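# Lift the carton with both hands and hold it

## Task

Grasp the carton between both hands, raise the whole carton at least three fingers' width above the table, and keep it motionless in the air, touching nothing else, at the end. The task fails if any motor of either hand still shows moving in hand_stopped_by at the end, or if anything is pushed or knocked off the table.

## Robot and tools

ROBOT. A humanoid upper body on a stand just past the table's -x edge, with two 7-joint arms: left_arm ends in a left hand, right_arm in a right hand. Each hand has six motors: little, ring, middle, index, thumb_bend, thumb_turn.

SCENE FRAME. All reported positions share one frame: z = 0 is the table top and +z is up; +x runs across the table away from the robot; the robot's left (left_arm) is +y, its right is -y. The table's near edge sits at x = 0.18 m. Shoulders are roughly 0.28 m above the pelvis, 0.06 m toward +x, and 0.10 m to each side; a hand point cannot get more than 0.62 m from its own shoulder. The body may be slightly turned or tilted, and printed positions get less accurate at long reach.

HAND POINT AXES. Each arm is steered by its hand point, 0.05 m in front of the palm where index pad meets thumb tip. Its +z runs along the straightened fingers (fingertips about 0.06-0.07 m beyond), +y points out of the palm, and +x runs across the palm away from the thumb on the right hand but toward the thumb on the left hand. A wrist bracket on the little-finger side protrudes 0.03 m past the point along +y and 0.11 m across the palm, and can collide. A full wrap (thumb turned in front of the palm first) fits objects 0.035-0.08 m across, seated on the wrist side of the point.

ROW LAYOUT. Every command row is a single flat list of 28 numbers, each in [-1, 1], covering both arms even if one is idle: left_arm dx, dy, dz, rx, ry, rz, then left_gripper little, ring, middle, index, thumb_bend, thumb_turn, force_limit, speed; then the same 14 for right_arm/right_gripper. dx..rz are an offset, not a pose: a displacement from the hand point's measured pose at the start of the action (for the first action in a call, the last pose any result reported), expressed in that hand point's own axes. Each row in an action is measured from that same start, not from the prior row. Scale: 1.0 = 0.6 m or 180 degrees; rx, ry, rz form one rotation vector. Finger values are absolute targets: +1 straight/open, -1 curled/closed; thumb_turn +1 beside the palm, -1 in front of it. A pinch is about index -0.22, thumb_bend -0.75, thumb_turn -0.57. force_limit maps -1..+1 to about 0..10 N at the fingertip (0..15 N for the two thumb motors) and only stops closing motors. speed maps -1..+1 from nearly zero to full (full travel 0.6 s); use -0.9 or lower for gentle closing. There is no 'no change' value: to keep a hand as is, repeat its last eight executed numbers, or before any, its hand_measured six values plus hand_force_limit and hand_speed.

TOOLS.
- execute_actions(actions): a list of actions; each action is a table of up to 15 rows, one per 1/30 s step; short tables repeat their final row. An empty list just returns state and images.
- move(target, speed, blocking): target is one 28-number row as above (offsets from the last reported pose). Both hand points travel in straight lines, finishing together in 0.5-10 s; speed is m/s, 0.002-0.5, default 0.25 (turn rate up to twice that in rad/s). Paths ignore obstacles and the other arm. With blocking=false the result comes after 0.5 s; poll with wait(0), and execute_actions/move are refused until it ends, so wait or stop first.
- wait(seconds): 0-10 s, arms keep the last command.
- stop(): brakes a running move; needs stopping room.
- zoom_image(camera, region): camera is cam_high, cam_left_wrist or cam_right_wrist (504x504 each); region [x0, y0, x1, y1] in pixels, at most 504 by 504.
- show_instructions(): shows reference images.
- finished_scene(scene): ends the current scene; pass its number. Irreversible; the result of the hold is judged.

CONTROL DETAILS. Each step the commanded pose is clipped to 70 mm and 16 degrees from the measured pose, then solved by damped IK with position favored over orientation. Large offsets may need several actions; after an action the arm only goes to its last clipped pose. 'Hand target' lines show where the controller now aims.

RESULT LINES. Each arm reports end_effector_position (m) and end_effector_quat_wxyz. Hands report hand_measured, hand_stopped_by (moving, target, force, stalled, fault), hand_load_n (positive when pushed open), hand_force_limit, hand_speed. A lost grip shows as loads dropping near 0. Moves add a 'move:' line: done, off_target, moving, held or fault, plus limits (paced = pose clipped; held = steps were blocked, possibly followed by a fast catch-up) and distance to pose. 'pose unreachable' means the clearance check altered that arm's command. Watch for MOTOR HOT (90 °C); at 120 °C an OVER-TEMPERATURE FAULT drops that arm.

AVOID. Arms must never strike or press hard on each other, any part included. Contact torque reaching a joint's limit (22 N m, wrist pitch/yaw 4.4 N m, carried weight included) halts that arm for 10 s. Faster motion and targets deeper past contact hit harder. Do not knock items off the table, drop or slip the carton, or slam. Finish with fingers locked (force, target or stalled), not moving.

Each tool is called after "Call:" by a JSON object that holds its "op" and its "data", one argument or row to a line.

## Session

Call:
{"op": "execute_actions", "data": {
  "actions": []
}}

Scene clock: 0.00 s.
left_arm: end_effector_position=(+0.0861, +0.1745, +0.4782) hand_measured=(+1.000, +1.000, +1.000, +1.000, +1.000, +1.000) hand_load_n=(+0.0, +0.0, +0.0, +0.0, +0.0, +0.0) hand_stopped_by=(target, target, target, target, target, target) hand_force_limit=0.00 hand_speed=-0.80 end_effector_quat_wxyz=(-0.001, -0.004, -0.107, +0.994) | right_arm: end_effector_position=(+0.1596, -0.0890, +0.4898) hand_measured=(+1.000, +1.000, +1.000, +1.000, +1.000, +1.000) hand_load_n=(+0.0, +0.0, +0.0, +0.0, +0.0, +0.0) hand_stopped_by=(target, target, target, target, target, target) hand_force_limit=0.00 hand_speed=-0.80 end_effector_quat_wxyz=(+0.988, -0.108, -0.007, +0.108)
Joint positions: left_arm=[-0.078  0.524  0.287 -0.614 -0.718 -1.053 -0.329] | right_arm=[-0.18  -0.406 -0.257 -0.552  0.469 -1.008  0.172]
Joint velocities: left_arm=[-0.005 -0.006  0.023  0.003  0.009  0.     0.   ] | right_arm=[ 0.002  0.003  0.    -0.002  0.002  0.     0.   ]
Motor temperatures (°C, as the motors report them): left_arm=[34 28 34 36 29 23 23] | right_arm=[34 40 27 33 27 21 27]
Hand target (left_arm): +0.086, +0.174, +0.478; -0.001, -0.004, -0.107, +0.994
Hand target (right_arm): +0.160, -0.089, +0.490; +0.988, -0.108, -0.007, +0.108

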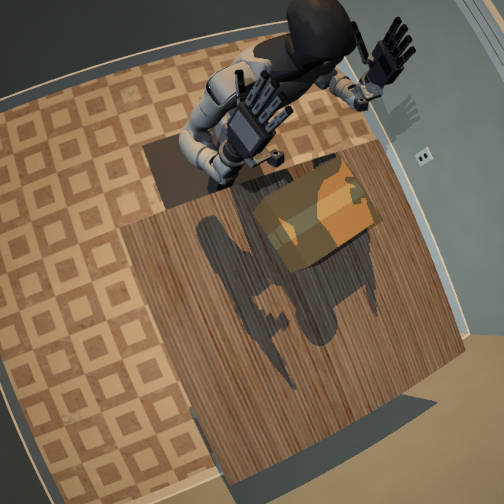

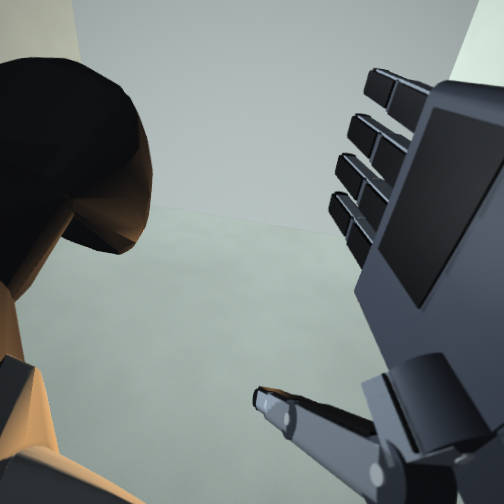

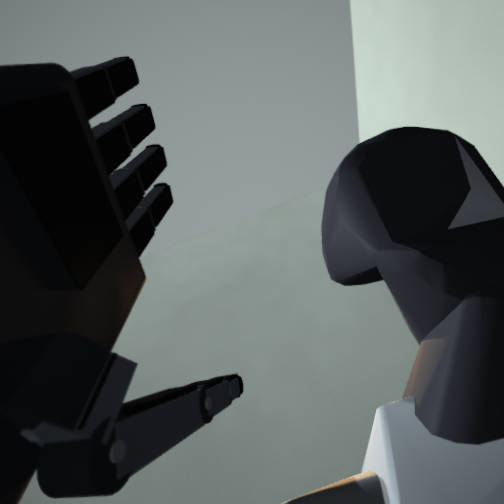

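Call:
{"op": "zoom_image", "data": {
  "camera": "cam_high",
  "region": [240, 140, 400, 300]
}}

Region (240, 140, 400, 300) of cam_high's 504x504 image, scaled by 3.150, with more detail than that image has.

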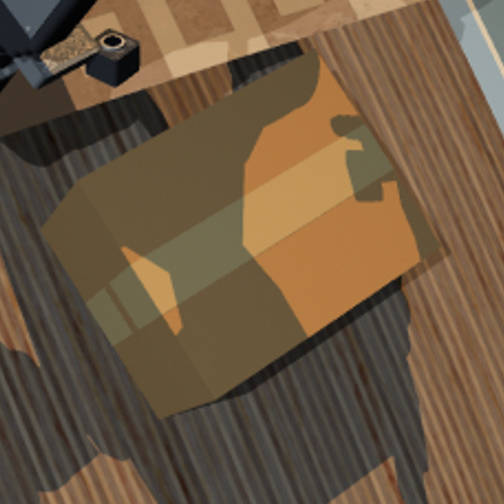

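Call:
{"op": "move", "data": {
  "target": [-0.390,0.085,-0.540,0.0755,-0.6645,-0.042,0.93,0.93,0.95,0.95,1,1,-0.5,0,0.346,0.125,-0.561,0.0614,0.6635,0.0598,0.92,0.92,0.94,0.94,1,1,-0.5,0],
  "speed": 0.4
}}

Scene clock: 4.90 s.
left_arm: end_effector_position=(+0.3198, +0.1884, +0.1489) hand_measured=(+0.930, +0.930, +0.950, +0.950, +1.000, +1.000) hand_load_n=(+0.0, +0.0, +0.0, +0.0, +0.0, +0.0) hand_stopped_by=(target, target, target, target, target, target) hand_force_limit=-0.50 hand_speed=0.00 end_effector_quat_wxyz=(-0.029, +0.864, +0.040, +0.501) | right_arm: end_effector_position=(+0.3602, -0.0514, +0.1374) hand_measured=(+0.920, +0.920, +0.940, +0.940, +1.000, +1.000) hand_load_n=(+0.0, +0.0, +0.0, +0.0, +0.0, +0.0) hand_stopped_by=(target, target, target, target, target, target) hand_force_limit=-0.50 hand_speed=0.00 end_effector_quat_wxyz=(+0.495, -0.070, +0.866, +0.023)
Joint positions: left_arm=[ 0.06   0.211  0.18  -0.809 -0.164  1.061 -0.13 ] | right_arm=[ 0.124 -0.201 -0.021 -0.712  0.328  0.889 -0.177]
Joint velocities: left_arm=[ 0.002 -0.005 -0.005 -0.006  0.002  0.002  0.   ] | right_arm=[-0.005  0.018  0.003  0.008  0.     0.003  0.   ]
Motor temperatures (°C, as the motors report them): left_arm=[34 28 34 37 29 23 23] | right_arm=[34 40 27 33 27 21 27]
Hand target (left_arm): +0.320, +0.189, +0.150; -0.030, +0.863, +0.041, +0.502
Hand target (right_arm): +0.361, -0.051, +0.139; +0.496, -0.068, +0.865, +0.024
Off the commanded pose (left_arm): 0.007 m, 1 deg.
Off the commanded pose (right_arm): 0.009 m, 2 deg.
move: off_target (left_arm, right_arm)

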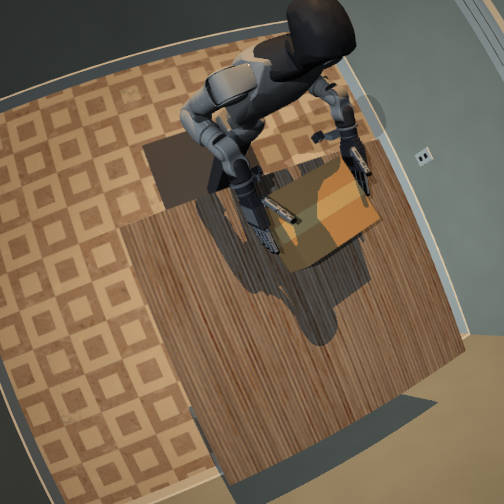

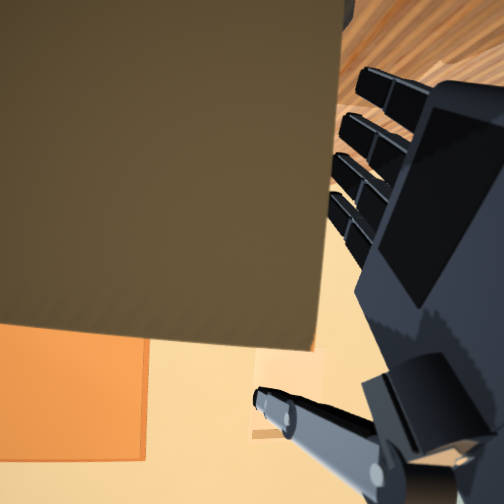

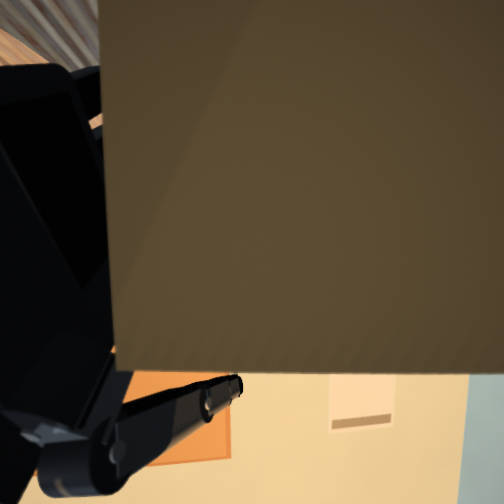

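Call:
{"op": "zoom_image", "data": {
  "camera": "cam_high",
  "region": [220, 110, 400, 290]
}}

Region (220, 110, 400, 290) of cam_high's 504x504 image, scaled by 2.800, with more detail than that image has.

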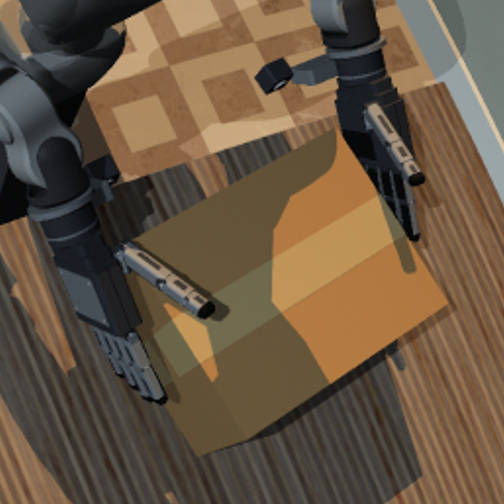

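Call:
{"op": "move", "data": {
  "target": [0.027,0.057,0,0.0065,0.004,0,0.93,0.93,0.95,0.95,1,1,-0.5,0,-0.0245,0.037,-0.014,-0.0077,-0.0024,0.0055,0.92,0.92,0.94,0.94,1,1,-0.5,0],
  "speed": 0.1
}}

Scene clock: 8.03 s.
left_arm: end_effector_position=(+0.3308, +0.1578, +0.1594) hand_measured=(+0.930, +0.930, +0.950, +0.950, +1.000, +1.000) hand_load_n=(+0.0, +0.0, +0.0, +0.0, +0.0, +0.0) hand_stopped_by=(target, target, target, target, target, target) hand_force_limit=-0.50 hand_speed=0.00 end_effector_quat_wxyz=(-0.041, +0.862, +0.048, +0.502) | right_arm: end_effector_position=(+0.3563, -0.0294, +0.1520) hand_measured=(+0.920, +0.920, +0.940, +0.940, +1.000, +1.000) hand_load_n=(+0.0, +0.0, +0.0, +0.0, +0.0, +0.0) hand_stopped_by=(target, target, target, target, target, target) hand_force_limit=-0.50 hand_speed=0.00 end_effector_quat_wxyz=(+0.496, -0.070, +0.865, +0.037)
Joint positions: left_arm=[-0.012  0.121  0.01  -0.894 -0.104  1.197  0.051] | right_arm=[ 0.085 -0.144  0.024 -0.804  0.328  1.007 -0.237]
Joint velocities: left_arm=[-0.012 -0.012 -0.008  0.002  0.006  0.001  0.008] | right_arm=[ 0.     0.005  0.002  0.    -0.002  0.003  0.   ]
Motor temperatures (°C, as the motors report them): left_arm=[34 28 34 37 29 24 23] | right_arm=[34 40 27 34 27 21 27]
Hand target (left_arm): +0.331, +0.155, +0.161; -0.038, +0.861, +0.046, +0.505
Hand target (right_arm): +0.356, -0.029, +0.153; +0.496, -0.069, +0.865, +0.038
Off the commanded pose (left_arm): 0.004 m, 1 deg.
Off the commanded pose (right_arm): 0.002 m, 0 deg.
move: off_target (left_arm)

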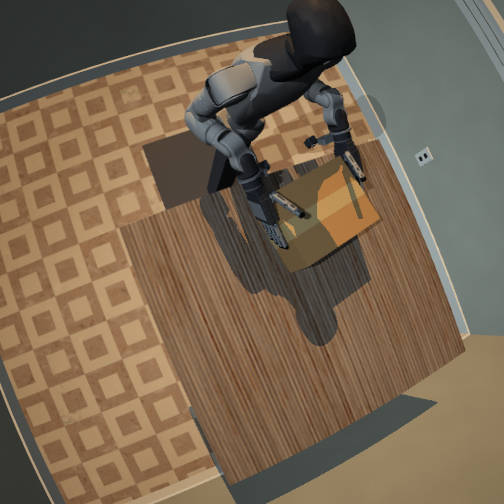

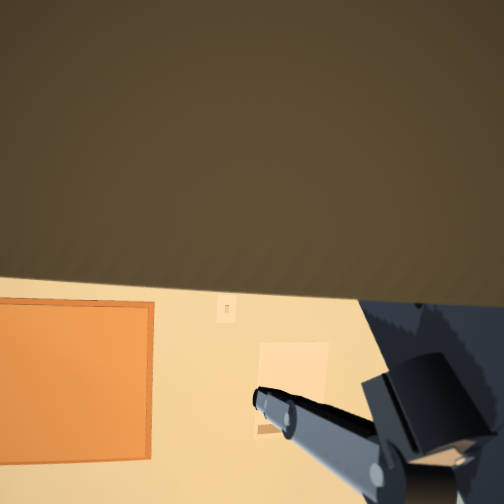

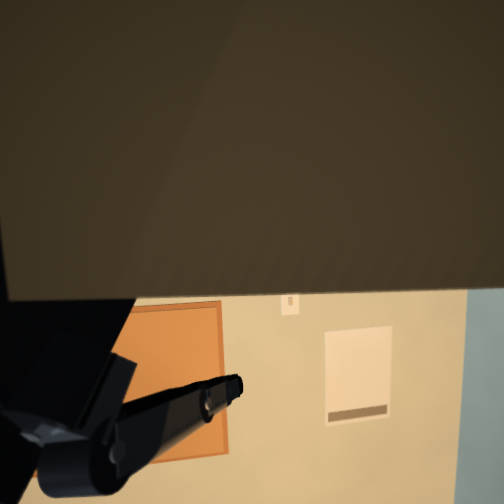

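Call:
{"op": "move", "data": {
  "target": [0.007,0.093,-0.023,-0.062,0.004,-0.007,0.68,0.68,0.7,0.7,1,1,-0.5,-0.93,-0.007,0.099,-0.023,-0.062,-0.004,0.007,0.68,0.68,0.7,0.7,1,1,-0.5,-0.93],
  "speed": 0.075
}}

Scene clock: 10.40 s.
left_arm: end_effector_position=(+0.3297, +0.1583, +0.1584) hand_measured=(+0.858, +0.904, +0.912, +0.902, +1.000, +1.000) hand_load_n=(+3.5, +0.0, +3.0, +4.5, +0.0, +0.0) hand_stopped_by=(force, force, force, force, target, target) hand_force_limit=-0.50 hand_speed=-0.93 end_effector_quat_wxyz=(-0.050, +0.862, +0.048, +0.502) | right_arm: end_effector_position=(+0.3542, -0.0260, +0.1503) hand_measured=(+0.840, +0.870, +0.898, +0.880, +1.000, +1.000) hand_load_n=(+1.0, +1.0, +0.5, +5.0, +0.0, +0.0) hand_stopped_by=(force, force, force, force, target, target) hand_force_limit=-0.50 hand_speed=-0.93 end_effector_quat_wxyz=(+0.497, -0.077, +0.864, +0.029)
Joint positions: left_arm=[-0.004  0.117 -0.009 -0.901 -0.082  1.196  0.064] | right_arm=[ 0.091 -0.141  0.058 -0.808  0.293  1.002 -0.245]
Joint velocities: left_arm=[ 0.003 -0.02   0.002 -0.008  0.008  0.     0.   ] | right_arm=[ 0.011  0.018 -0.005 -0.009 -0.009  0.     0.   ]
Motor temperatures (°C, as the motors report them): left_arm=[34 28 34 37 29 24 23] | right_arm=[35 40 27 34 27 21 28]
Hand target (left_arm): +0.325, +0.104, +0.171; +0.048, +0.859, +0.008, +0.510
Hand target (right_arm): +0.335, +0.024, +0.165; +0.491, -0.109, +0.855, +0.126
Off the commanded pose (left_arm): 0.058 m, 12 deg.
Off the commanded pose (right_arm): 0.058 m, 12 deg.
move: off_target (left_arm, right_arm)

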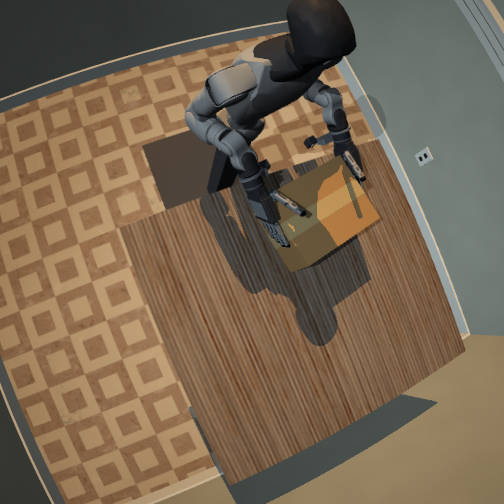

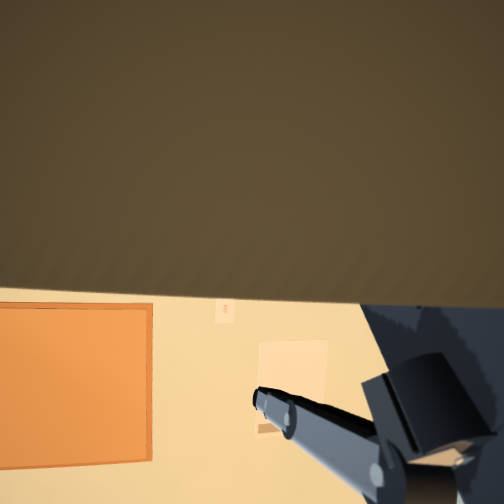

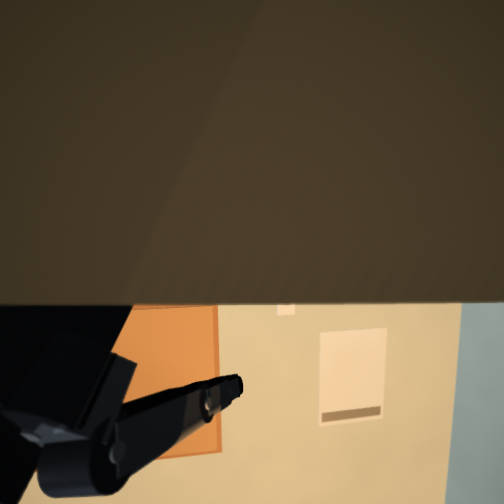

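Call:
{"op": "execute_actions", "data": {
  "actions": [
    [[0.009,0.094,-0.022,-0.068,0.004,-0.011,0.68,0.66,0.68,0.7,1,1,-0.35,-0.93,-0.010,0.093,-0.022,-0.066,-0.004,0.014,0.66,0.66,0.68,0.7,1,1,-0.35,-0.93],[0.009,0.094,-0.023,-0.069,0.004,-0.011,0.68,0.66,0.68,0.7,1,1,-0.35,-0.93,-0.010,0.094,-0.023,-0.067,-0.004,0.015,0.66,0.66,0.68,0.7,1,1,-0.35,-0.93],[0.010,0.095,-0.023,-0.070,0.004,-0.012,0.68,0.66,0.68,0.7,1,1,-0.35,-0.93,-0.011,0.094,-0.023,-0.069,-0.004,0.016,0.66,0.66,0.68,0.7,1,1,-0.35,-0.93],[0.011,0.095,-0.024,-0.071,0.005,-0.012,0.68,0.66,0.68,0.7,1,1,-0.35,-0.93,-0.012,0.095,-0.024,-0.071,-0.005,0.017,0.66,0.66,0.68,0.7,1,1,-0.35,-0.93]]
  ]
}}

Scene clock: 11.33 s.
left_arm: end_effector_position=(+0.3293, +0.1588, +0.1586) hand_measured=(+0.858, +0.894, +0.910, +0.902, +1.000, +1.000) hand_load_n=(+2.5, +3.5, +3.5, +3.0, +0.0, +0.0) hand_stopped_by=(force, force, force, force, target, target) hand_force_limit=-0.35 hand_speed=-0.93 end_effector_quat_wxyz=(-0.048, +0.862, +0.048, +0.502) | right_arm: end_effector_position=(+0.3539, -0.0268, +0.1504) hand_measured=(+0.834, +0.860, +0.888, +0.880, +1.000, +1.000) hand_load_n=(+2.5, +3.5, +4.0, +3.0, +0.0, +0.0) hand_stopped_by=(force, force, force, force, target, target) hand_force_limit=-0.35 hand_speed=-0.93 end_effector_quat_wxyz=(+0.499, -0.078, +0.862, +0.034)
Joint positions: left_arm=[-0.001  0.116 -0.002 -0.9   -0.08   1.192  0.051] | right_arm=[ 0.099 -0.143  0.049 -0.801  0.288  0.983 -0.22 ]
Joint velocities: left_arm=[-0.011  0.021 -0.003 -0.003  0.006  0.    -0.008] | right_arm=[-0.002  0.018  0.009 -0.002 -0.023  0.     0.013]
Motor temperatures (°C, as the motors report them): left_arm=[34 28 34 37 29 24 25] | right_arm=[35 40 28 34 27 22 30]
Hand target (left_arm): +0.325, +0.104, +0.172; +0.054, +0.857, +0.008, +0.512
Hand target (right_arm): +0.334, +0.025, +0.165; +0.491, -0.110, +0.853, +0.138
Off the commanded pose (left_arm): 0.060 m, 13 deg.
Off the commanded pose (right_arm): 0.060 m, 13 deg.

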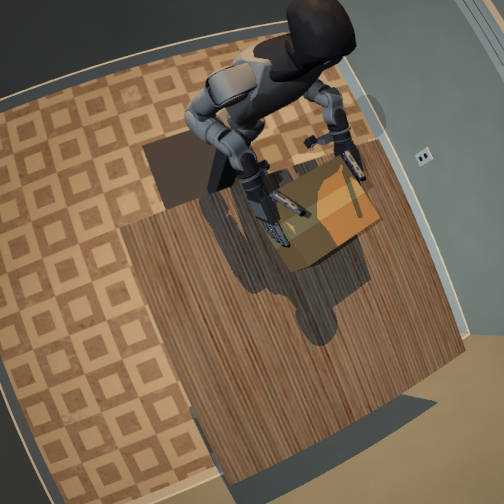

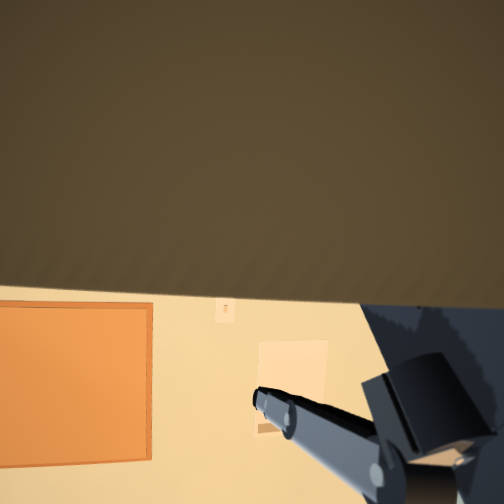

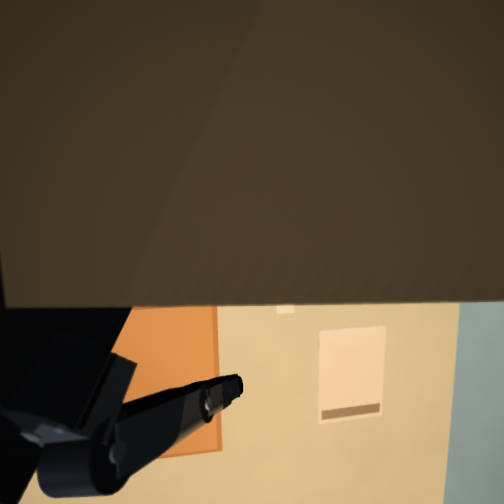

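Call:
{"op": "execute_actions", "data": {
  "actions": [
    [[0.014,0.096,-0.024,-0.070,0.0065,-0.011,0.68,0.66,0.68,0.7,1,1,-0.35,-0.93,-0.015,0.096,-0.024,-0.068,-0.0045,0.016,0.66,0.66,0.68,0.7,1,1,-0.35,-0.93],[0.017,0.096,-0.024,-0.070,0.008,-0.011,0.68,0.66,0.68,0.7,1,1,-0.35,-0.93,-0.018,0.096,-0.024,-0.068,-0.006,0.016,0.66,0.66,0.68,0.7,1,1,-0.35,-0.93],[0.020,0.096,-0.024,-0.070,0.0095,-0.011,0.68,0.66,0.68,0.7,1,1,-0.35,-0.93,-0.021,0.096,-0.024,-0.068,-0.0075,0.016,0.66,0.66,0.68,0.7,1,1,-0.35,-0.93],[0.023,0.096,-0.024,-0.070,0.011,-0.011,0.68,0.66,0.68,0.7,1,1,-0.35,-0.93,-0.024,0.096,-0.024,-0.068,-0.009,0.016,0.66,0.66,0.68,0.7,1,1,-0.35,-0.93],[0.026,0.096,-0.0245,-0.070,0.0125,-0.011,0.68,0.66,0.68,0.7,1,1,-0.35,-0.93,-0.027,0.096,-0.0245,-0.068,-0.0105,0.016,0.66,0.66,0.68,0.7,1,1,-0.35,-0.93],[0.029,0.096,-0.0245,-0.070,0.014,-0.011,0.68,0.66,0.68,0.7,1,1,-0.35,-0.93,-0.030,0.096,-0.0245,-0.068,-0.012,0.016,0.66,0.66,0.68,0.7,1,1,-0.35,-0.93],[0.032,0.096,-0.025,-0.070,0.0155,-0.011,0.68,0.66,0.68,0.7,1,1,-0.35,-0.93,-0.033,0.096,-0.025,-0.068,-0.0135,0.016,0.66,0.66,0.68,0.7,1,1,-0.35,-0.93],[0.035,0.096,-0.025,-0.070,0.017,-0.010,0.68,0.66,0.68,0.7,1,1,-0.35,-0.93,-0.036,0.096,-0.025,-0.068,-0.015,0.015,0.66,0.66,0.68,0.7,1,1,-0.35,-0.93],[0.038,0.096,-0.025,-0.070,0.018,-0.010,0.68,0.66,0.68,0.7,1,1,-0.35,-0.93,-0.039,0.096,-0.025,-0.068,-0.016,0.015,0.66,0.66,0.68,0.7,1,1,-0.35,-0.93],[0.041,0.096,-0.0255,-0.070,0.019,-0.010,0.68,0.66,0.68,0.7,1,1,-0.35,-0.93,-0.042,0.096,-0.0255,-0.068,-0.017,0.015,0.66,0.66,0.68,0.7,1,1,-0.35,-0.93],[0.044,0.096,-0.0255,-0.070,0.020,-0.010,0.68,0.66,0.68,0.7,1,1,-0.35,-0.93,-0.045,0.096,-0.0255,-0.068,-0.018,0.015,0.66,0.66,0.68,0.7,1,1,-0.35,-0.93],[0.047,0.096,-0.026,-0.070,0.021,-0.010,0.68,0.66,0.68,0.7,1,1,-0.35,-0.93,-0.048,0.096,-0.026,-0.068,-0.019,0.015,0.66,0.66,0.68,0.7,1,1,-0.35,-0.93],[0.050,0.096,-0.026,-0.070,0.022,-0.010,0.68,0.66,0.68,0.7,1,1,-0.35,-0.93,-0.051,0.096,-0.026,-0.068,-0.020,0.015,0.66,0.66,0.68,0.7,1,1,-0.35,-0.93],[0.053,0.096,-0.026,-0.070,0.023,-0.010,0.68,0.66,0.68,0.7,1,1,-0.35,-0.93,-0.054,0.096,-0.026,-0.068,-0.021,0.015,0.66,0.66,0.68,0.7,1,1,-0.35,-0.93],[0.056,0.096,-0.026,-0.070,0.024,-0.010,0.68,0.66,0.68,0.7,1,1,-0.35,-0.93,-0.057,0.096,-0.026,-0.068,-0.022,0.015,0.66,0.66,0.68,0.7,1,1,-0.35,-0.93]]
  ]
}}

Call:
{"op": "wait", "data": {
  "seconds": 0.4
}}

Scene clock: 12.53 s.
left_arm: end_effector_position=(+0.3322, +0.1604, +0.1630) hand_measured=(+0.858, +0.894, +0.910, +0.902, +1.000, +1.000) hand_load_n=(+2.5, +3.5, +3.5, +3.0, +0.0, +0.0) hand_stopped_by=(force, force, force, force, target, target) hand_force_limit=-0.35 hand_speed=-0.93 end_effector_quat_wxyz=(-0.047, +0.862, +0.050, +0.502) | right_arm: end_effector_position=(+0.3554, -0.0255, +0.1537) hand_measured=(+0.834, +0.860, +0.888, +0.880, +1.000, +1.000) hand_load_n=(+1.0, +3.5, +4.5, +4.0, +0.0, +0.0) hand_stopped_by=(force, force, force, force, target, target) hand_force_limit=-0.35 hand_speed=-0.93 end_effector_quat_wxyz=(+0.496, -0.080, +0.864, +0.036)
Joint positions: left_arm=[-0.037  0.112  0.016 -0.914 -0.079  1.242  0.043] | right_arm=[ 0.074 -0.133  0.032 -0.819  0.291  1.036 -0.212]
Joint velocities: left_arm=[-0.224 -0.11   0.155 -0.244 -0.003  0.013  0.   ] | right_arm=[-0.143  0.127 -0.121 -0.216  0.026  0.007  0.021]
Motor temperatures (°C, as the motors report them): left_arm=[34 28 34 37 29 24 26] | right_arm=[35 40 28 34 27 22 33]
Hand target (left_arm): +0.334, +0.105, +0.195; +0.051, +0.841, +0.003, +0.538
Hand target (right_arm): +0.342, +0.027, +0.188; +0.517, -0.113, +0.837, +0.139
Off the commanded pose (left_arm): 0.067 m, 13 deg.
Off the commanded pose (right_arm): 0.066 m, 13 deg.

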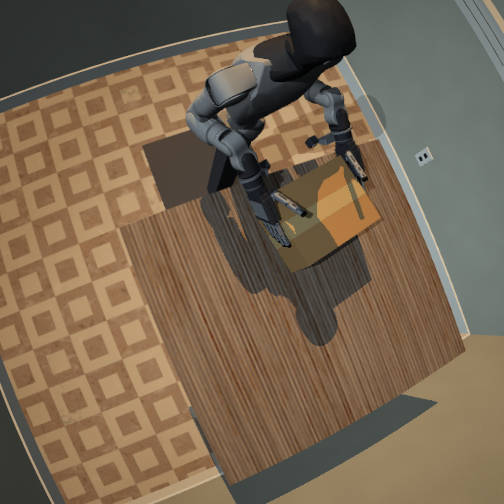

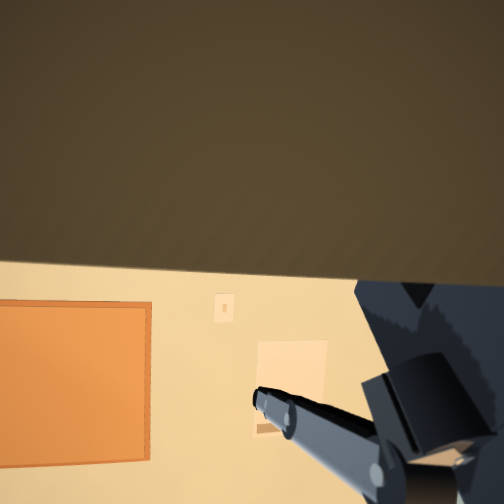

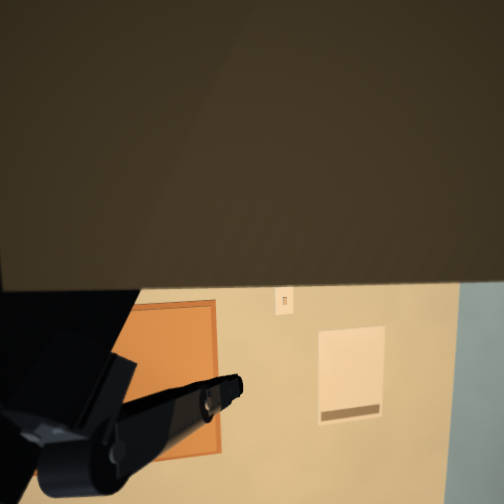

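Scene clock: 12.93 s.
left_arm: end_effector_position=(+0.3402, +0.1633, +0.1856) hand_measured=(+0.858, +0.894, +0.910, +0.900, +1.000, +1.000) hand_load_n=(+2.5, +6.5, +2.5, +2.5, +0.0, +0.0) hand_stopped_by=(force, force, force, force, target, target) hand_force_limit=-0.35 hand_speed=-0.93 end_effector_quat_wxyz=(-0.052, +0.843, +0.052, +0.533) | right_arm: end_effector_position=(+0.3637, -0.0223, +0.1763) hand_measured=(+0.832, +0.862, +0.888, +0.880, +1.000, +1.000) hand_load_n=(+0.5, +9.0, +3.5, +1.5, +0.0, +0.0) hand_stopped_by=(force, force, force, force, target, target) hand_force_limit=-0.35 hand_speed=-0.93 end_effector_quat_wxyz=(+0.527, -0.076, +0.846, +0.043)
Joint positions: left_arm=[-0.073  0.107  0.029 -0.939 -0.075  1.23   0.045] | right_arm=[ 0.04  -0.125  0.019 -0.846  0.291  1.024 -0.211]
Joint velocities: left_arm=[ 0.008 -0.008  0.     0.     0.002  0.     0.   ] | right_arm=[-0.009  0.002 -0.002 -0.002  0.005  0.     0.   ]
Motor temperatures (°C, as the motors report them): left_arm=[35 28 35 37 29 25 27] | right_arm=[35 40 28 34 27 22 33]
Hand target (left_arm): +0.334, +0.105, +0.195; +0.051, +0.841, +0.003, +0.538
Hand target (right_arm): +0.342, +0.027, +0.188; +0.517, -0.113, +0.837, +0.139
Off the commanded pose (left_arm): 0.063 m, 13 deg.
Off the commanded pose (right_arm): 0.057 m, 12 deg.
wait: 0.40 s; at rest by 0.33 s

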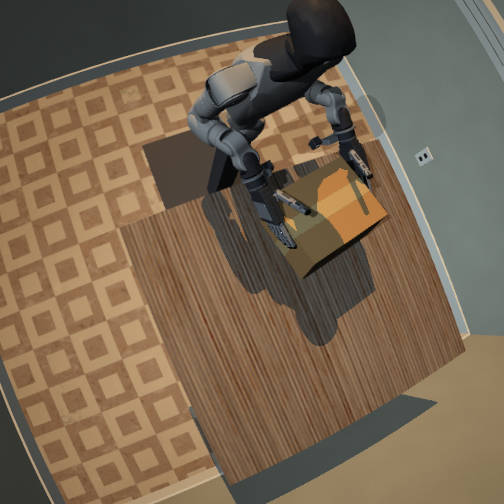

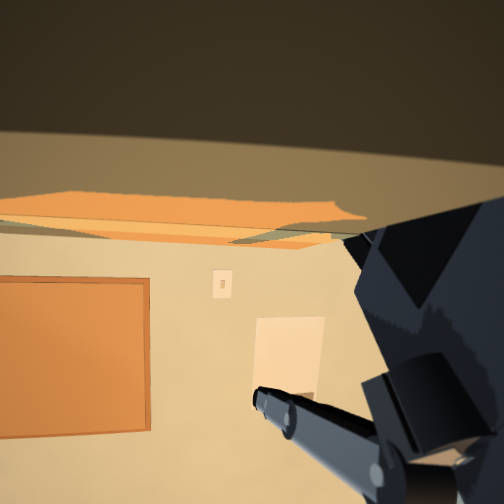

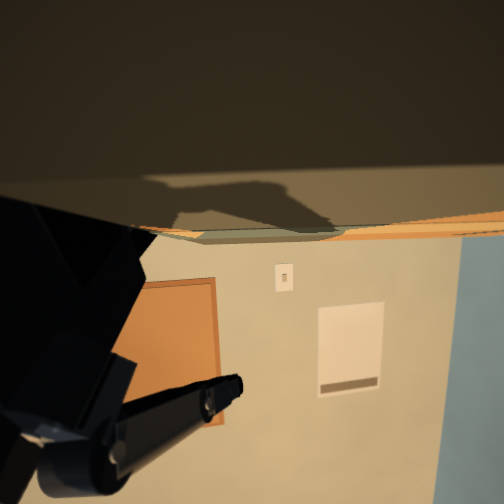

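Call:
{"op": "execute_actions", "data": {
  "actions": [
    [[0.008,0.102,-0.021,-0.073,0.0015,-0.009,0.62,0.66,0.68,0.62,1,1,-0.15,-0.9,-0.008,0.092,-0.026,-0.066,-0.001,0.012,0.62,0.66,0.68,0.62,1,1,-0.15,-0.9],[0.008,0.102,-0.021,-0.073,0.0015,-0.009,0.62,0.66,0.68,0.62,1,1,-0.15,-0.9,-0.008,0.092,-0.026,-0.067,-0.001,0.012,0.62,0.66,0.68,0.62,1,1,-0.15,-0.9],[0.008,0.102,-0.021,-0.074,0.0015,-0.009,0.62,0.66,0.68,0.62,1,1,-0.15,-0.9,-0.008,0.092,-0.026,-0.067,-0.001,0.012,0.62,0.66,0.68,0.62,1,1,-0.15,-0.9],[0.008,0.102,-0.021,-0.074,0.0015,-0.009,0.62,0.66,0.68,0.62,1,1,-0.15,-0.9,-0.008,0.092,-0.026,-0.067,-0.001,0.012,0.62,0.66,0.68,0.62,1,1,-0.15,-0.9],[0.008,0.102,-0.021,-0.074,0.0015,-0.009,0.62,0.66,0.68,0.62,1,1,-0.15,-0.9,-0.008,0.092,-0.026,-0.067,-0.001,0.012,0.62,0.66,0.68,0.62,1,1,-0.15,-0.9],[0.010,0.102,-0.021,-0.074,0.0015,-0.009,0.62,0.66,0.68,0.62,1,1,-0.15,-0.9,-0.010,0.092,-0.026,-0.067,-0.001,0.012,0.62,0.66,0.68,0.62,1,1,-0.15,-0.9],[0.013,0.102,-0.021,-0.074,0.0015,-0.009,0.62,0.66,0.68,0.62,1,1,-0.15,-0.9,-0.013,0.092,-0.026,-0.067,-0.001,0.012,0.62,0.66,0.68,0.62,1,1,-0.15,-0.9],[0.017,0.102,-0.0205,-0.074,0.0015,-0.009,0.62,0.66,0.68,0.62,1,1,-0.15,-0.9,-0.017,0.092,-0.0255,-0.067,-0.001,0.012,0.62,0.66,0.68,0.62,1,1,-0.15,-0.9],[0.021,0.102,-0.020,-0.074,0.0015,-0.009,0.62,0.66,0.68,0.62,1,1,-0.15,-0.9,-0.021,0.092,-0.025,-0.067,-0.001,0.012,0.62,0.66,0.68,0.62,1,1,-0.15,-0.9],[0.025,0.102,-0.0195,-0.074,0.0015,-0.009,0.62,0.66,0.68,0.62,1,1,-0.15,-0.9,-0.025,0.092,-0.0245,-0.067,-0.001,0.012,0.62,0.66,0.68,0.62,1,1,-0.15,-0.9],[0.029,0.102,-0.019,-0.074,0.0015,-0.009,0.62,0.66,0.68,0.62,1,1,-0.15,-0.9,-0.029,0.092,-0.024,-0.067,-0.001,0.012,0.62,0.66,0.68,0.62,1,1,-0.15,-0.9],[0.033,0.102,-0.0185,-0.074,0.0015,-0.009,0.62,0.66,0.68,0.62,1,1,-0.15,-0.9,-0.033,0.092,-0.0235,-0.067,-0.001,0.012,0.62,0.66,0.68,0.62,1,1,-0.15,-0.9],[0.037,0.102,-0.018,-0.074,0.0015,-0.009,0.62,0.66,0.68,0.62,1,1,-0.15,-0.9,-0.037,0.092,-0.023,-0.067,-0.001,0.012,0.62,0.66,0.68,0.62,1,1,-0.15,-0.9],[0.040,0.102,-0.0175,-0.074,0.0015,-0.009,0.62,0.66,0.68,0.62,1,1,-0.15,-0.9,-0.040,0.092,-0.0225,-0.067,-0.001,0.012,0.62,0.66,0.68,0.62,1,1,-0.15,-0.9],[0.042,0.102,-0.017,-0.074,0.0015,-0.009,0.62,0.66,0.68,0.62,1,1,-0.15,-0.9,-0.042,0.092,-0.022,-0.067,-0.001,0.012,0.62,0.66,0.68,0.62,1,1,-0.15,-0.9]]
  ]
}}

Call:
{"op": "wait", "data": {
  "seconds": 0.4
}}

Scene clock: 14.50 s.
left_arm: end_effector_position=(+0.3461, +0.1637, +0.1915) hand_measured=(+0.848, +0.894, +0.910, +0.892, +1.000, +1.000) hand_load_n=(+5.5, +4.0, +0.5, +2.0, +0.0, +0.0) hand_stopped_by=(force, force, force, force, target, target) hand_force_limit=-0.15 hand_speed=-0.90 end_effector_quat_wxyz=(-0.047, +0.849, +0.055, +0.523) | right_arm: end_effector_position=(+0.3654, -0.0236, +0.1815) hand_measured=(+0.808, +0.862, +0.888, +0.870, +1.000, +1.000) hand_load_n=(+3.0, +5.0, +1.5, +5.0, +0.0, +0.0) hand_stopped_by=(force, force, force, force, target, target) hand_force_limit=-0.15 hand_speed=-0.90 end_effector_quat_wxyz=(+0.516, -0.078, +0.852, +0.041)
Joint positions: left_arm=[-0.171  0.098  0.06  -0.96  -0.074  1.372  0.033] | right_arm=[-0.021 -0.108 -0.031 -0.895  0.306  1.166 -0.204]
Joint velocities: left_arm=[-0.526 -0.058  0.163 -0.147  0.002  0.478 -0.015] | right_arm=[-0.457  0.117 -0.235 -0.221  0.031  0.491 -0.004]
Motor temperatures (°C, as the motors report them): left_arm=[35 28 35 38 30 25 29] | right_arm=[35 40 28 35 28 23 36]
Hand target (left_arm): +0.345, +0.106, +0.213; +0.051, +0.840, +0.001, +0.541
Hand target (right_arm): +0.347, +0.029, +0.206; +0.519, -0.120, +0.835, +0.140
Off the commanded pose (left_arm): 0.065 m, 13 deg.
Off the commanded pose (right_arm): 0.061 m, 12 deg.

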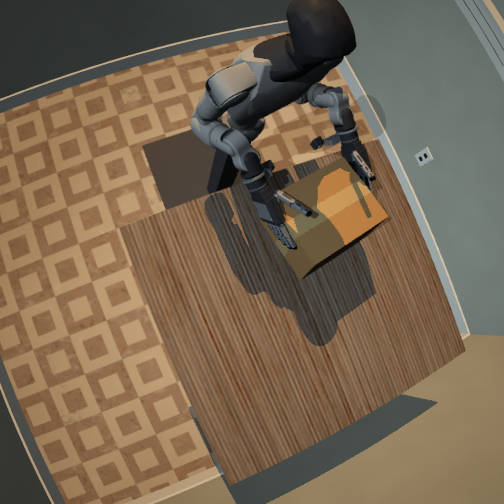

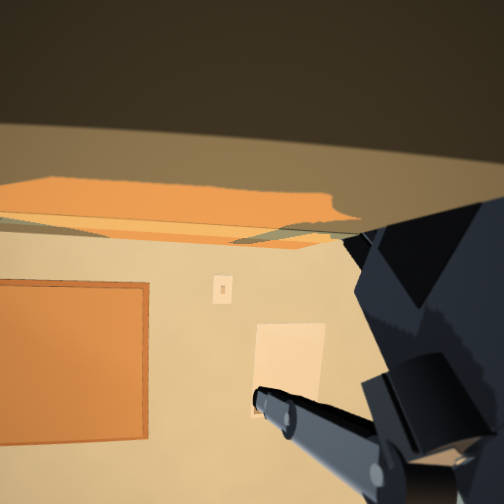

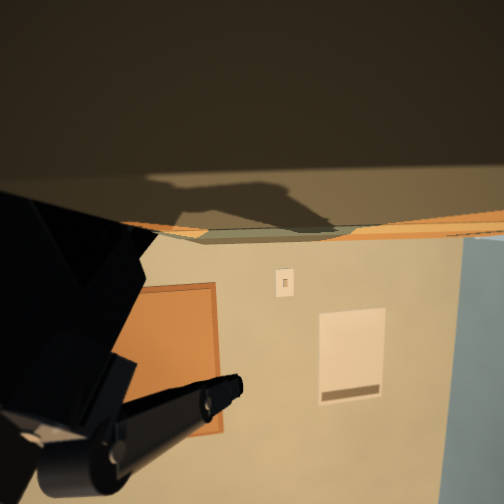

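Scene clock: 14.90 s.
left_arm: end_effector_position=(+0.3504, +0.1640, +0.2027) hand_measured=(+0.848, +0.894, +0.910, +0.892, +1.000, +1.000) hand_load_n=(+6.5, +4.5, +0.0, +1.5, +0.0, +0.0) hand_stopped_by=(force, force, force, force, target, target) hand_force_limit=-0.15 hand_speed=-0.90 end_effector_quat_wxyz=(-0.047, +0.842, +0.056, +0.534) | right_arm: end_effector_position=(+0.3702, -0.0232, +0.1925) hand_measured=(+0.808, +0.862, +0.888, +0.870, +1.000, +1.000) hand_load_n=(+4.0, +5.5, +1.0, +3.5, +0.0, +0.0) hand_stopped_by=(force, force, force, force, target, target) hand_force_limit=-0.15 hand_speed=-0.90 end_effector_quat_wxyz=(+0.526, -0.075, +0.846, +0.041)
Joint positions: left_arm=[-0.212  0.093  0.071 -0.974 -0.072  1.401  0.031] | right_arm=[-0.057 -0.099 -0.05  -0.915  0.308  1.198 -0.207]
Joint velocities: left_arm=[ 0.    -0.009 -0.005  0.002  0.006  0.     0.   ] | right_arm=[-0.002  0.002 -0.003 -0.005  0.005  0.     0.   ]
Motor temperatures (°C, as the motors report them): left_arm=[35 28 35 38 30 26 30] | right_arm=[35 40 28 35 28 23 37]
Hand target (left_arm): +0.345, +0.106, +0.213; +0.051, +0.840, +0.001, +0.541
Hand target (right_arm): +0.347, +0.029, +0.206; +0.519, -0.120, +0.835, +0.140
Off the commanded pose (left_arm): 0.062 m, 13 deg.
Off the commanded pose (right_arm): 0.059 m, 12 deg.
wait: 0.40 s; no rest

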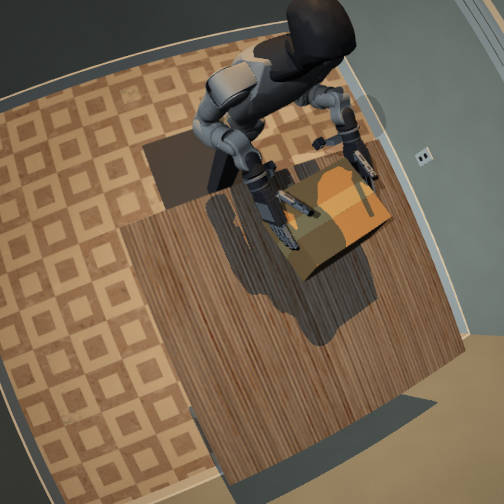

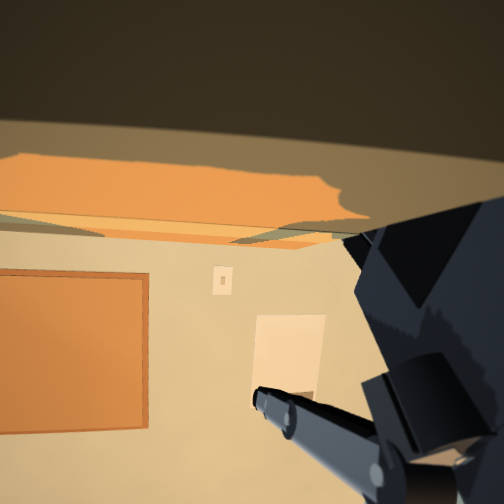

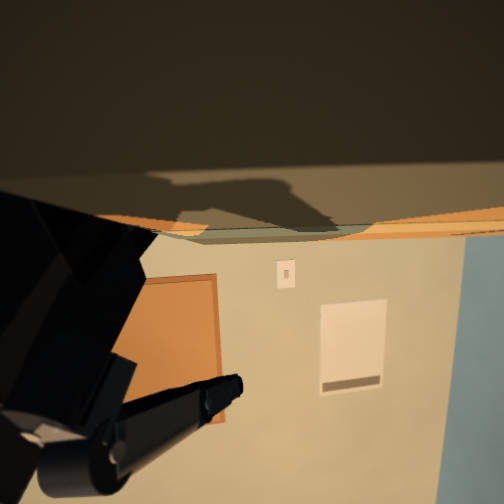

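Call:
{"op": "execute_actions", "data": {
  "actions": [
    [[0.011,0.102,-0.019,-0.073,0.002,-0.006,0.62,0.66,0.62,0.58,1,1,-0.25,-0.9,-0.011,0.094,-0.024,-0.068,-0.002,0.010,0.62,0.66,0.62,0.62,1,1,-0.35,-0.9],[0.012,0.102,-0.019,-0.073,0.003,-0.006,0.62,0.66,0.62,0.58,1,1,-0.25,-0.9,-0.012,0.094,-0.024,-0.068,-0.003,0.010,0.62,0.66,0.62,0.62,1,1,-0.35,-0.9],[0.014,0.102,-0.018,-0.073,0.0035,-0.006,0.62,0.66,0.62,0.58,1,1,-0.25,-0.9,-0.014,0.094,-0.023,-0.068,-0.0035,0.009,0.62,0.66,0.62,0.62,1,1,-0.35,-0.9],[0.017,0.102,-0.018,-0.073,0.0045,-0.006,0.62,0.66,0.62,0.58,1,1,-0.25,-0.9,-0.017,0.094,-0.023,-0.068,-0.0045,0.009,0.62,0.66,0.62,0.62,1,1,-0.35,-0.9],[0.021,0.102,-0.017,-0.073,0.006,-0.005,0.62,0.66,0.62,0.58,1,1,-0.25,-0.9,-0.021,0.094,-0.022,-0.068,-0.006,0.009,0.62,0.66,0.62,0.62,1,1,-0.35,-0.9],[0.025,0.102,-0.016,-0.073,0.007,-0.005,0.62,0.66,0.62,0.58,1,1,-0.25,-0.9,-0.025,0.094,-0.021,-0.068,-0.007,0.009,0.62,0.66,0.62,0.62,1,1,-0.35,-0.9],[0.029,0.102,-0.0155,-0.073,0.0085,-0.005,0.62,0.66,0.62,0.58,1,1,-0.25,-0.9,-0.029,0.094,-0.0205,-0.068,-0.0085,0.008,0.62,0.66,0.62,0.62,1,1,-0.35,-0.9],[0.033,0.102,-0.015,-0.073,0.010,-0.005,0.62,0.66,0.62,0.58,1,1,-0.25,-0.9,-0.033,0.094,-0.020,-0.068,-0.010,0.008,0.62,0.66,0.62,0.62,1,1,-0.35,-0.9],[0.037,0.102,-0.014,-0.073,0.011,-0.004,0.62,0.66,0.62,0.58,1,1,-0.25,-0.9,-0.037,0.094,-0.019,-0.068,-0.011,0.008,0.62,0.66,0.62,0.62,1,1,-0.35,-0.9],[0.041,0.102,-0.013,-0.073,0.0125,-0.004,0.62,0.66,0.62,0.58,1,1,-0.25,-0.9,-0.041,0.094,-0.018,-0.068,-0.0125,0.008,0.62,0.66,0.62,0.62,1,1,-0.35,-0.9],[0.045,0.102,-0.0125,-0.073,0.014,-0.004,0.62,0.66,0.62,0.58,1,1,-0.25,-0.9,-0.045,0.094,-0.0175,-0.068,-0.014,0.007,0.62,0.66,0.62,0.62,1,1,-0.35,-0.9],[0.049,0.102,-0.012,-0.073,0.015,-0.004,0.62,0.66,0.62,0.58,1,1,-0.25,-0.9,-0.049,0.094,-0.017,-0.068,-0.015,0.007,0.62,0.66,0.62,0.62,1,1,-0.35,-0.9],[0.053,0.102,-0.011,-0.073,0.0165,-0.003,0.62,0.66,0.62,0.58,1,1,-0.25,-0.9,-0.053,0.094,-0.016,-0.068,-0.0165,0.007,0.62,0.66,0.62,0.62,1,1,-0.35,-0.9],[0.057,0.102,-0.010,-0.073,0.018,-0.003,0.62,0.66,0.62,0.58,1,1,-0.25,-0.9,-0.057,0.094,-0.015,-0.068,-0.018,0.007,0.62,0.66,0.62,0.62,1,1,-0.35,-0.9],[0.061,0.102,-0.0095,-0.073,0.019,-0.003,0.62,0.66,0.62,0.58,1,1,-0.25,-0.9,-0.061,0.094,-0.0145,-0.068,-0.019,0.007,0.62,0.66,0.62,0.62,1,1,-0.35,-0.9]],
    [[0.028,0.102,-0.014,-0.073,0.008,-0.005,0.62,0.66,0.62,0.58,1,1,-0.25,-0.9,-0.028,0.095,-0.019,-0.068,-0.008,0.008,0.62,0.66,0.62,0.62,1,1,-0.35,-0.9],[0.032,0.102,-0.013,-0.073,0.0095,-0.005,0.62,0.66,0.62,0.58,1,1,-0.25,-0.9,-0.032,0.095,-0.018,-0.068,-0.0095,0.008,0.62,0.66,0.62,0.62,1,1,-0.35,-0.9],[0.036,0.102,-0.012,-0.073,0.011,-0.005,0.62,0.66,0.62,0.58,1,1,-0.25,-0.9,-0.036,0.095,-0.017,-0.068,-0.011,0.008,0.62,0.66,0.62,0.62,1,1,-0.35,-0.9],[0.040,0.102,-0.011,-0.073,0.012,-0.004,0.62,0.66,0.62,0.58,1,1,-0.25,-0.9,-0.040,0.095,-0.016,-0.068,-0.012,0.008,0.62,0.66,0.62,0.62,1,1,-0.35,-0.9],[0.044,0.102,-0.010,-0.073,0.0135,-0.004,0.62,0.66,0.62,0.58,1,1,-0.25,-0.9,-0.044,0.095,-0.015,-0.068,-0.0135,0.007,0.62,0.66,0.62,0.62,1,1,-0.35,-0.9],[0.048,0.102,-0.009,-0.073,0.015,-0.004,0.62,0.66,0.62,0.58,1,1,-0.25,-0.9,-0.048,0.095,-0.014,-0.068,-0.015,0.007,0.62,0.66,0.62,0.62,1,1,-0.35,-0.9],[0.052,0.102,-0.008,-0.073,0.016,-0.004,0.62,0.66,0.62,0.58,1,1,-0.25,-0.9,-0.052,0.095,-0.013,-0.068,-0.016,0.007,0.62,0.66,0.62,0.62,1,1,-0.35,-0.9],[0.056,0.102,-0.007,-0.073,0.0175,-0.003,0.62,0.66,0.62,0.58,1,1,-0.25,-0.9,-0.056,0.095,-0.012,-0.068,-0.0175,0.007,0.62,0.66,0.62,0.62,1,1,-0.35,-0.9],[0.060,0.102,-0.006,-0.073,0.019,-0.003,0.62,0.66,0.62,0.58,1,1,-0.25,-0.9,-0.060,0.095,-0.011,-0.068,-0.019,0.006,0.62,0.66,0.62,0.62,1,1,-0.35,-0.9],[0.064,0.102,-0.005,-0.073,0.020,-0.003,0.62,0.66,0.62,0.58,1,1,-0.25,-0.9,-0.064,0.095,-0.010,-0.068,-0.020,0.006,0.62,0.66,0.62,0.62,1,1,-0.35,-0.9],[0.068,0.102,-0.004,-0.073,0.0215,-0.003,0.62,0.66,0.62,0.58,1,1,-0.25,-0.9,-0.068,0.095,-0.009,-0.068,-0.0215,0.006,0.62,0.66,0.62,0.62,1,1,-0.35,-0.9],[0.072,0.102,-0.003,-0.073,0.023,-0.002,0.62,0.66,0.62,0.58,1,1,-0.25,-0.9,-0.072,0.095,-0.008,-0.068,-0.023,0.006,0.62,0.66,0.62,0.62,1,1,-0.35,-0.9],[0.075,0.102,-0.002,-0.073,0.024,-0.002,0.62,0.66,0.62,0.58,1,1,-0.25,-0.9,-0.075,0.095,-0.007,-0.068,-0.024,0.005,0.62,0.66,0.62,0.62,1,1,-0.35,-0.9],[0.078,0.102,-0.0015,-0.073,0.025,-0.002,0.62,0.66,0.62,0.58,1,1,-0.25,-0.9,-0.078,0.095,-0.0065,-0.068,-0.025,0.005,0.62,0.66,0.62,0.62,1,1,-0.35,-0.9],[0.080,0.102,-0.001,-0.073,0.0255,-0.002,0.62,0.66,0.62,0.58,1,1,-0.25,-0.9,-0.080,0.095,-0.006,-0.068,-0.0255,0.005,0.62,0.66,0.62,0.62,1,1,-0.35,-0.9]]
  ]
}}

Call:
{"op": "wait", "data": {
  "seconds": 0.4
}}

Scene clock: 17.43 s.
left_arm: end_effector_position=(+0.3904, +0.1679, +0.2600) hand_measured=(+0.848, +0.894, +0.890, +0.860, +1.000, +1.000) hand_load_n=(+7.0, +0.5, +1.0, +1.0, +0.0, +0.0) hand_stopped_by=(force, force, force, force, target, target) hand_force_limit=-0.25 hand_speed=-0.90 end_effector_quat_wxyz=(-0.035, +0.810, +0.063, +0.582) | right_arm: end_effector_position=(+0.4061, -0.0233, +0.2461) hand_measured=(+0.808, +0.862, +0.880, +0.870, +1.000, +1.000) hand_load_n=(+3.5, +4.5, +4.5, +2.0, +0.0, +0.0) hand_stopped_by=(force, force, force, force, target, target) hand_force_limit=-0.35 hand_speed=-0.90 end_effector_quat_wxyz=(+0.572, -0.061, +0.817, +0.042)
Joint positions: left_arm=[-0.519  0.083  0.149 -0.89  -0.039  1.503 -0.009] | right_arm=[-0.339 -0.073 -0.175 -0.911  0.294  1.371 -0.189]
Joint velocities: left_arm=[-0.264  0.025  0.049  0.156  0.046  0.    -0.043] | right_arm=[-0.284  0.    -0.084  0.083 -0.054  0.097  0.04 ]
Motor temperatures (°C, as the motors report them): left_arm=[36 28 35 38 30 27 33] | right_arm=[37 40 29 36 28 25 41]
Hand target (left_arm): +0.387, +0.113, +0.272; +0.050, +0.805, +0.001, +0.591
Hand target (right_arm): +0.383, +0.032, +0.259; +0.566, -0.122, +0.804, +0.138
Off the commanded pose (left_arm): 0.060 m, 12 deg.
Off the commanded pose (right_arm): 0.063 m, 13 deg.

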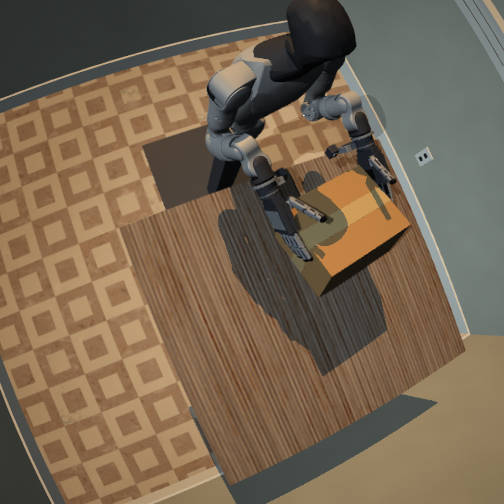

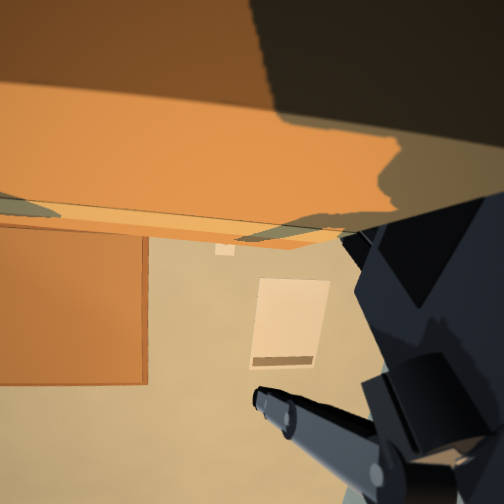

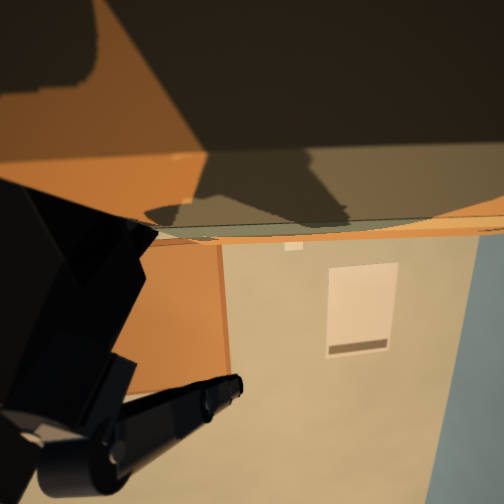

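Scene clock: 17.83 s.
left_arm: end_effector_position=(+0.3931, +0.1684, +0.2636) hand_measured=(+0.848, +0.894, +0.890, +0.860, +1.000, +1.000) hand_load_n=(+7.0, +0.0, +1.0, +1.0, +0.0, +0.0) hand_stopped_by=(force, force, force, force, target, target) hand_force_limit=-0.25 hand_speed=-0.90 end_effector_quat_wxyz=(-0.035, +0.808, +0.063, +0.585) | right_arm: end_effector_position=(+0.4088, -0.0230, +0.2497) hand_measured=(+0.808, +0.862, +0.880, +0.870, +1.000, +1.000) hand_load_n=(+4.0, +4.5, +4.5, +2.0, +0.0, +0.0) hand_stopped_by=(force, force, force, force, target, target) hand_force_limit=-0.35 hand_speed=-0.90 end_effector_quat_wxyz=(+0.574, -0.061, +0.815, +0.042)
Joint positions: left_arm=[-0.539  0.084  0.153 -0.879 -0.036  1.505 -0.013] | right_arm=[-0.36  -0.073 -0.181 -0.906  0.29   1.38  -0.186]
Joint velocities: left_arm=[ 0.    -0.002  0.009 -0.003  0.005  0.     0.   ] | right_arm=[-0.002  0.003  0.008  0.002 -0.005  0.     0.   ]
Motor temperatures (°C, as the motors report them): left_arm=[36 29 35 38 30 28 33] | right_arm=[37 40 29 36 28 26 42]
Hand target (left_arm): +0.387, +0.113, +0.272; +0.050, +0.805, +0.001, +0.591
Hand target (right_arm): +0.383, +0.032, +0.259; +0.566, -0.122, +0.804, +0.138
Off the commanded pose (left_arm): 0.060 m, 12 deg.
Off the commanded pose (right_arm): 0.063 m, 13 deg.
wait: 0.40 s; at rest by 0.23 s

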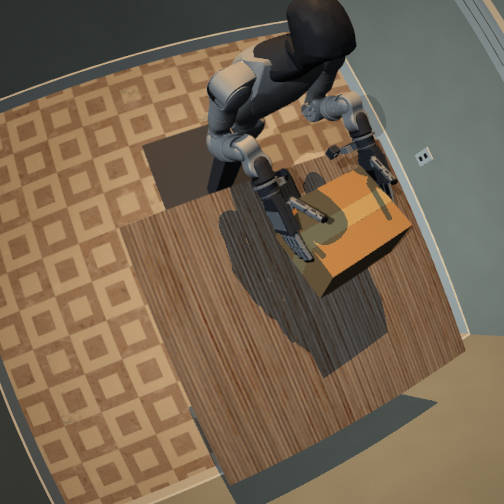

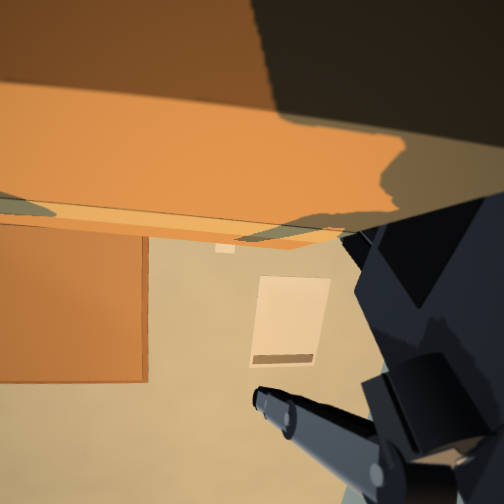

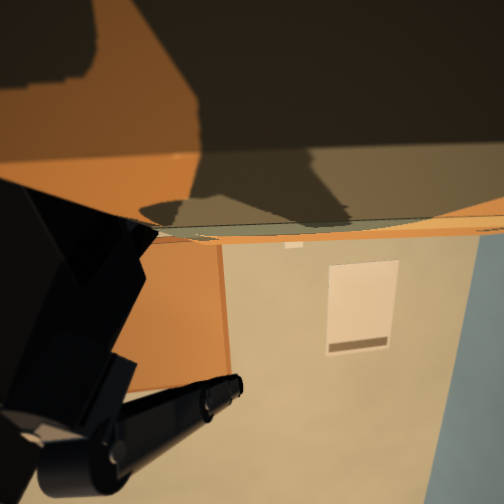

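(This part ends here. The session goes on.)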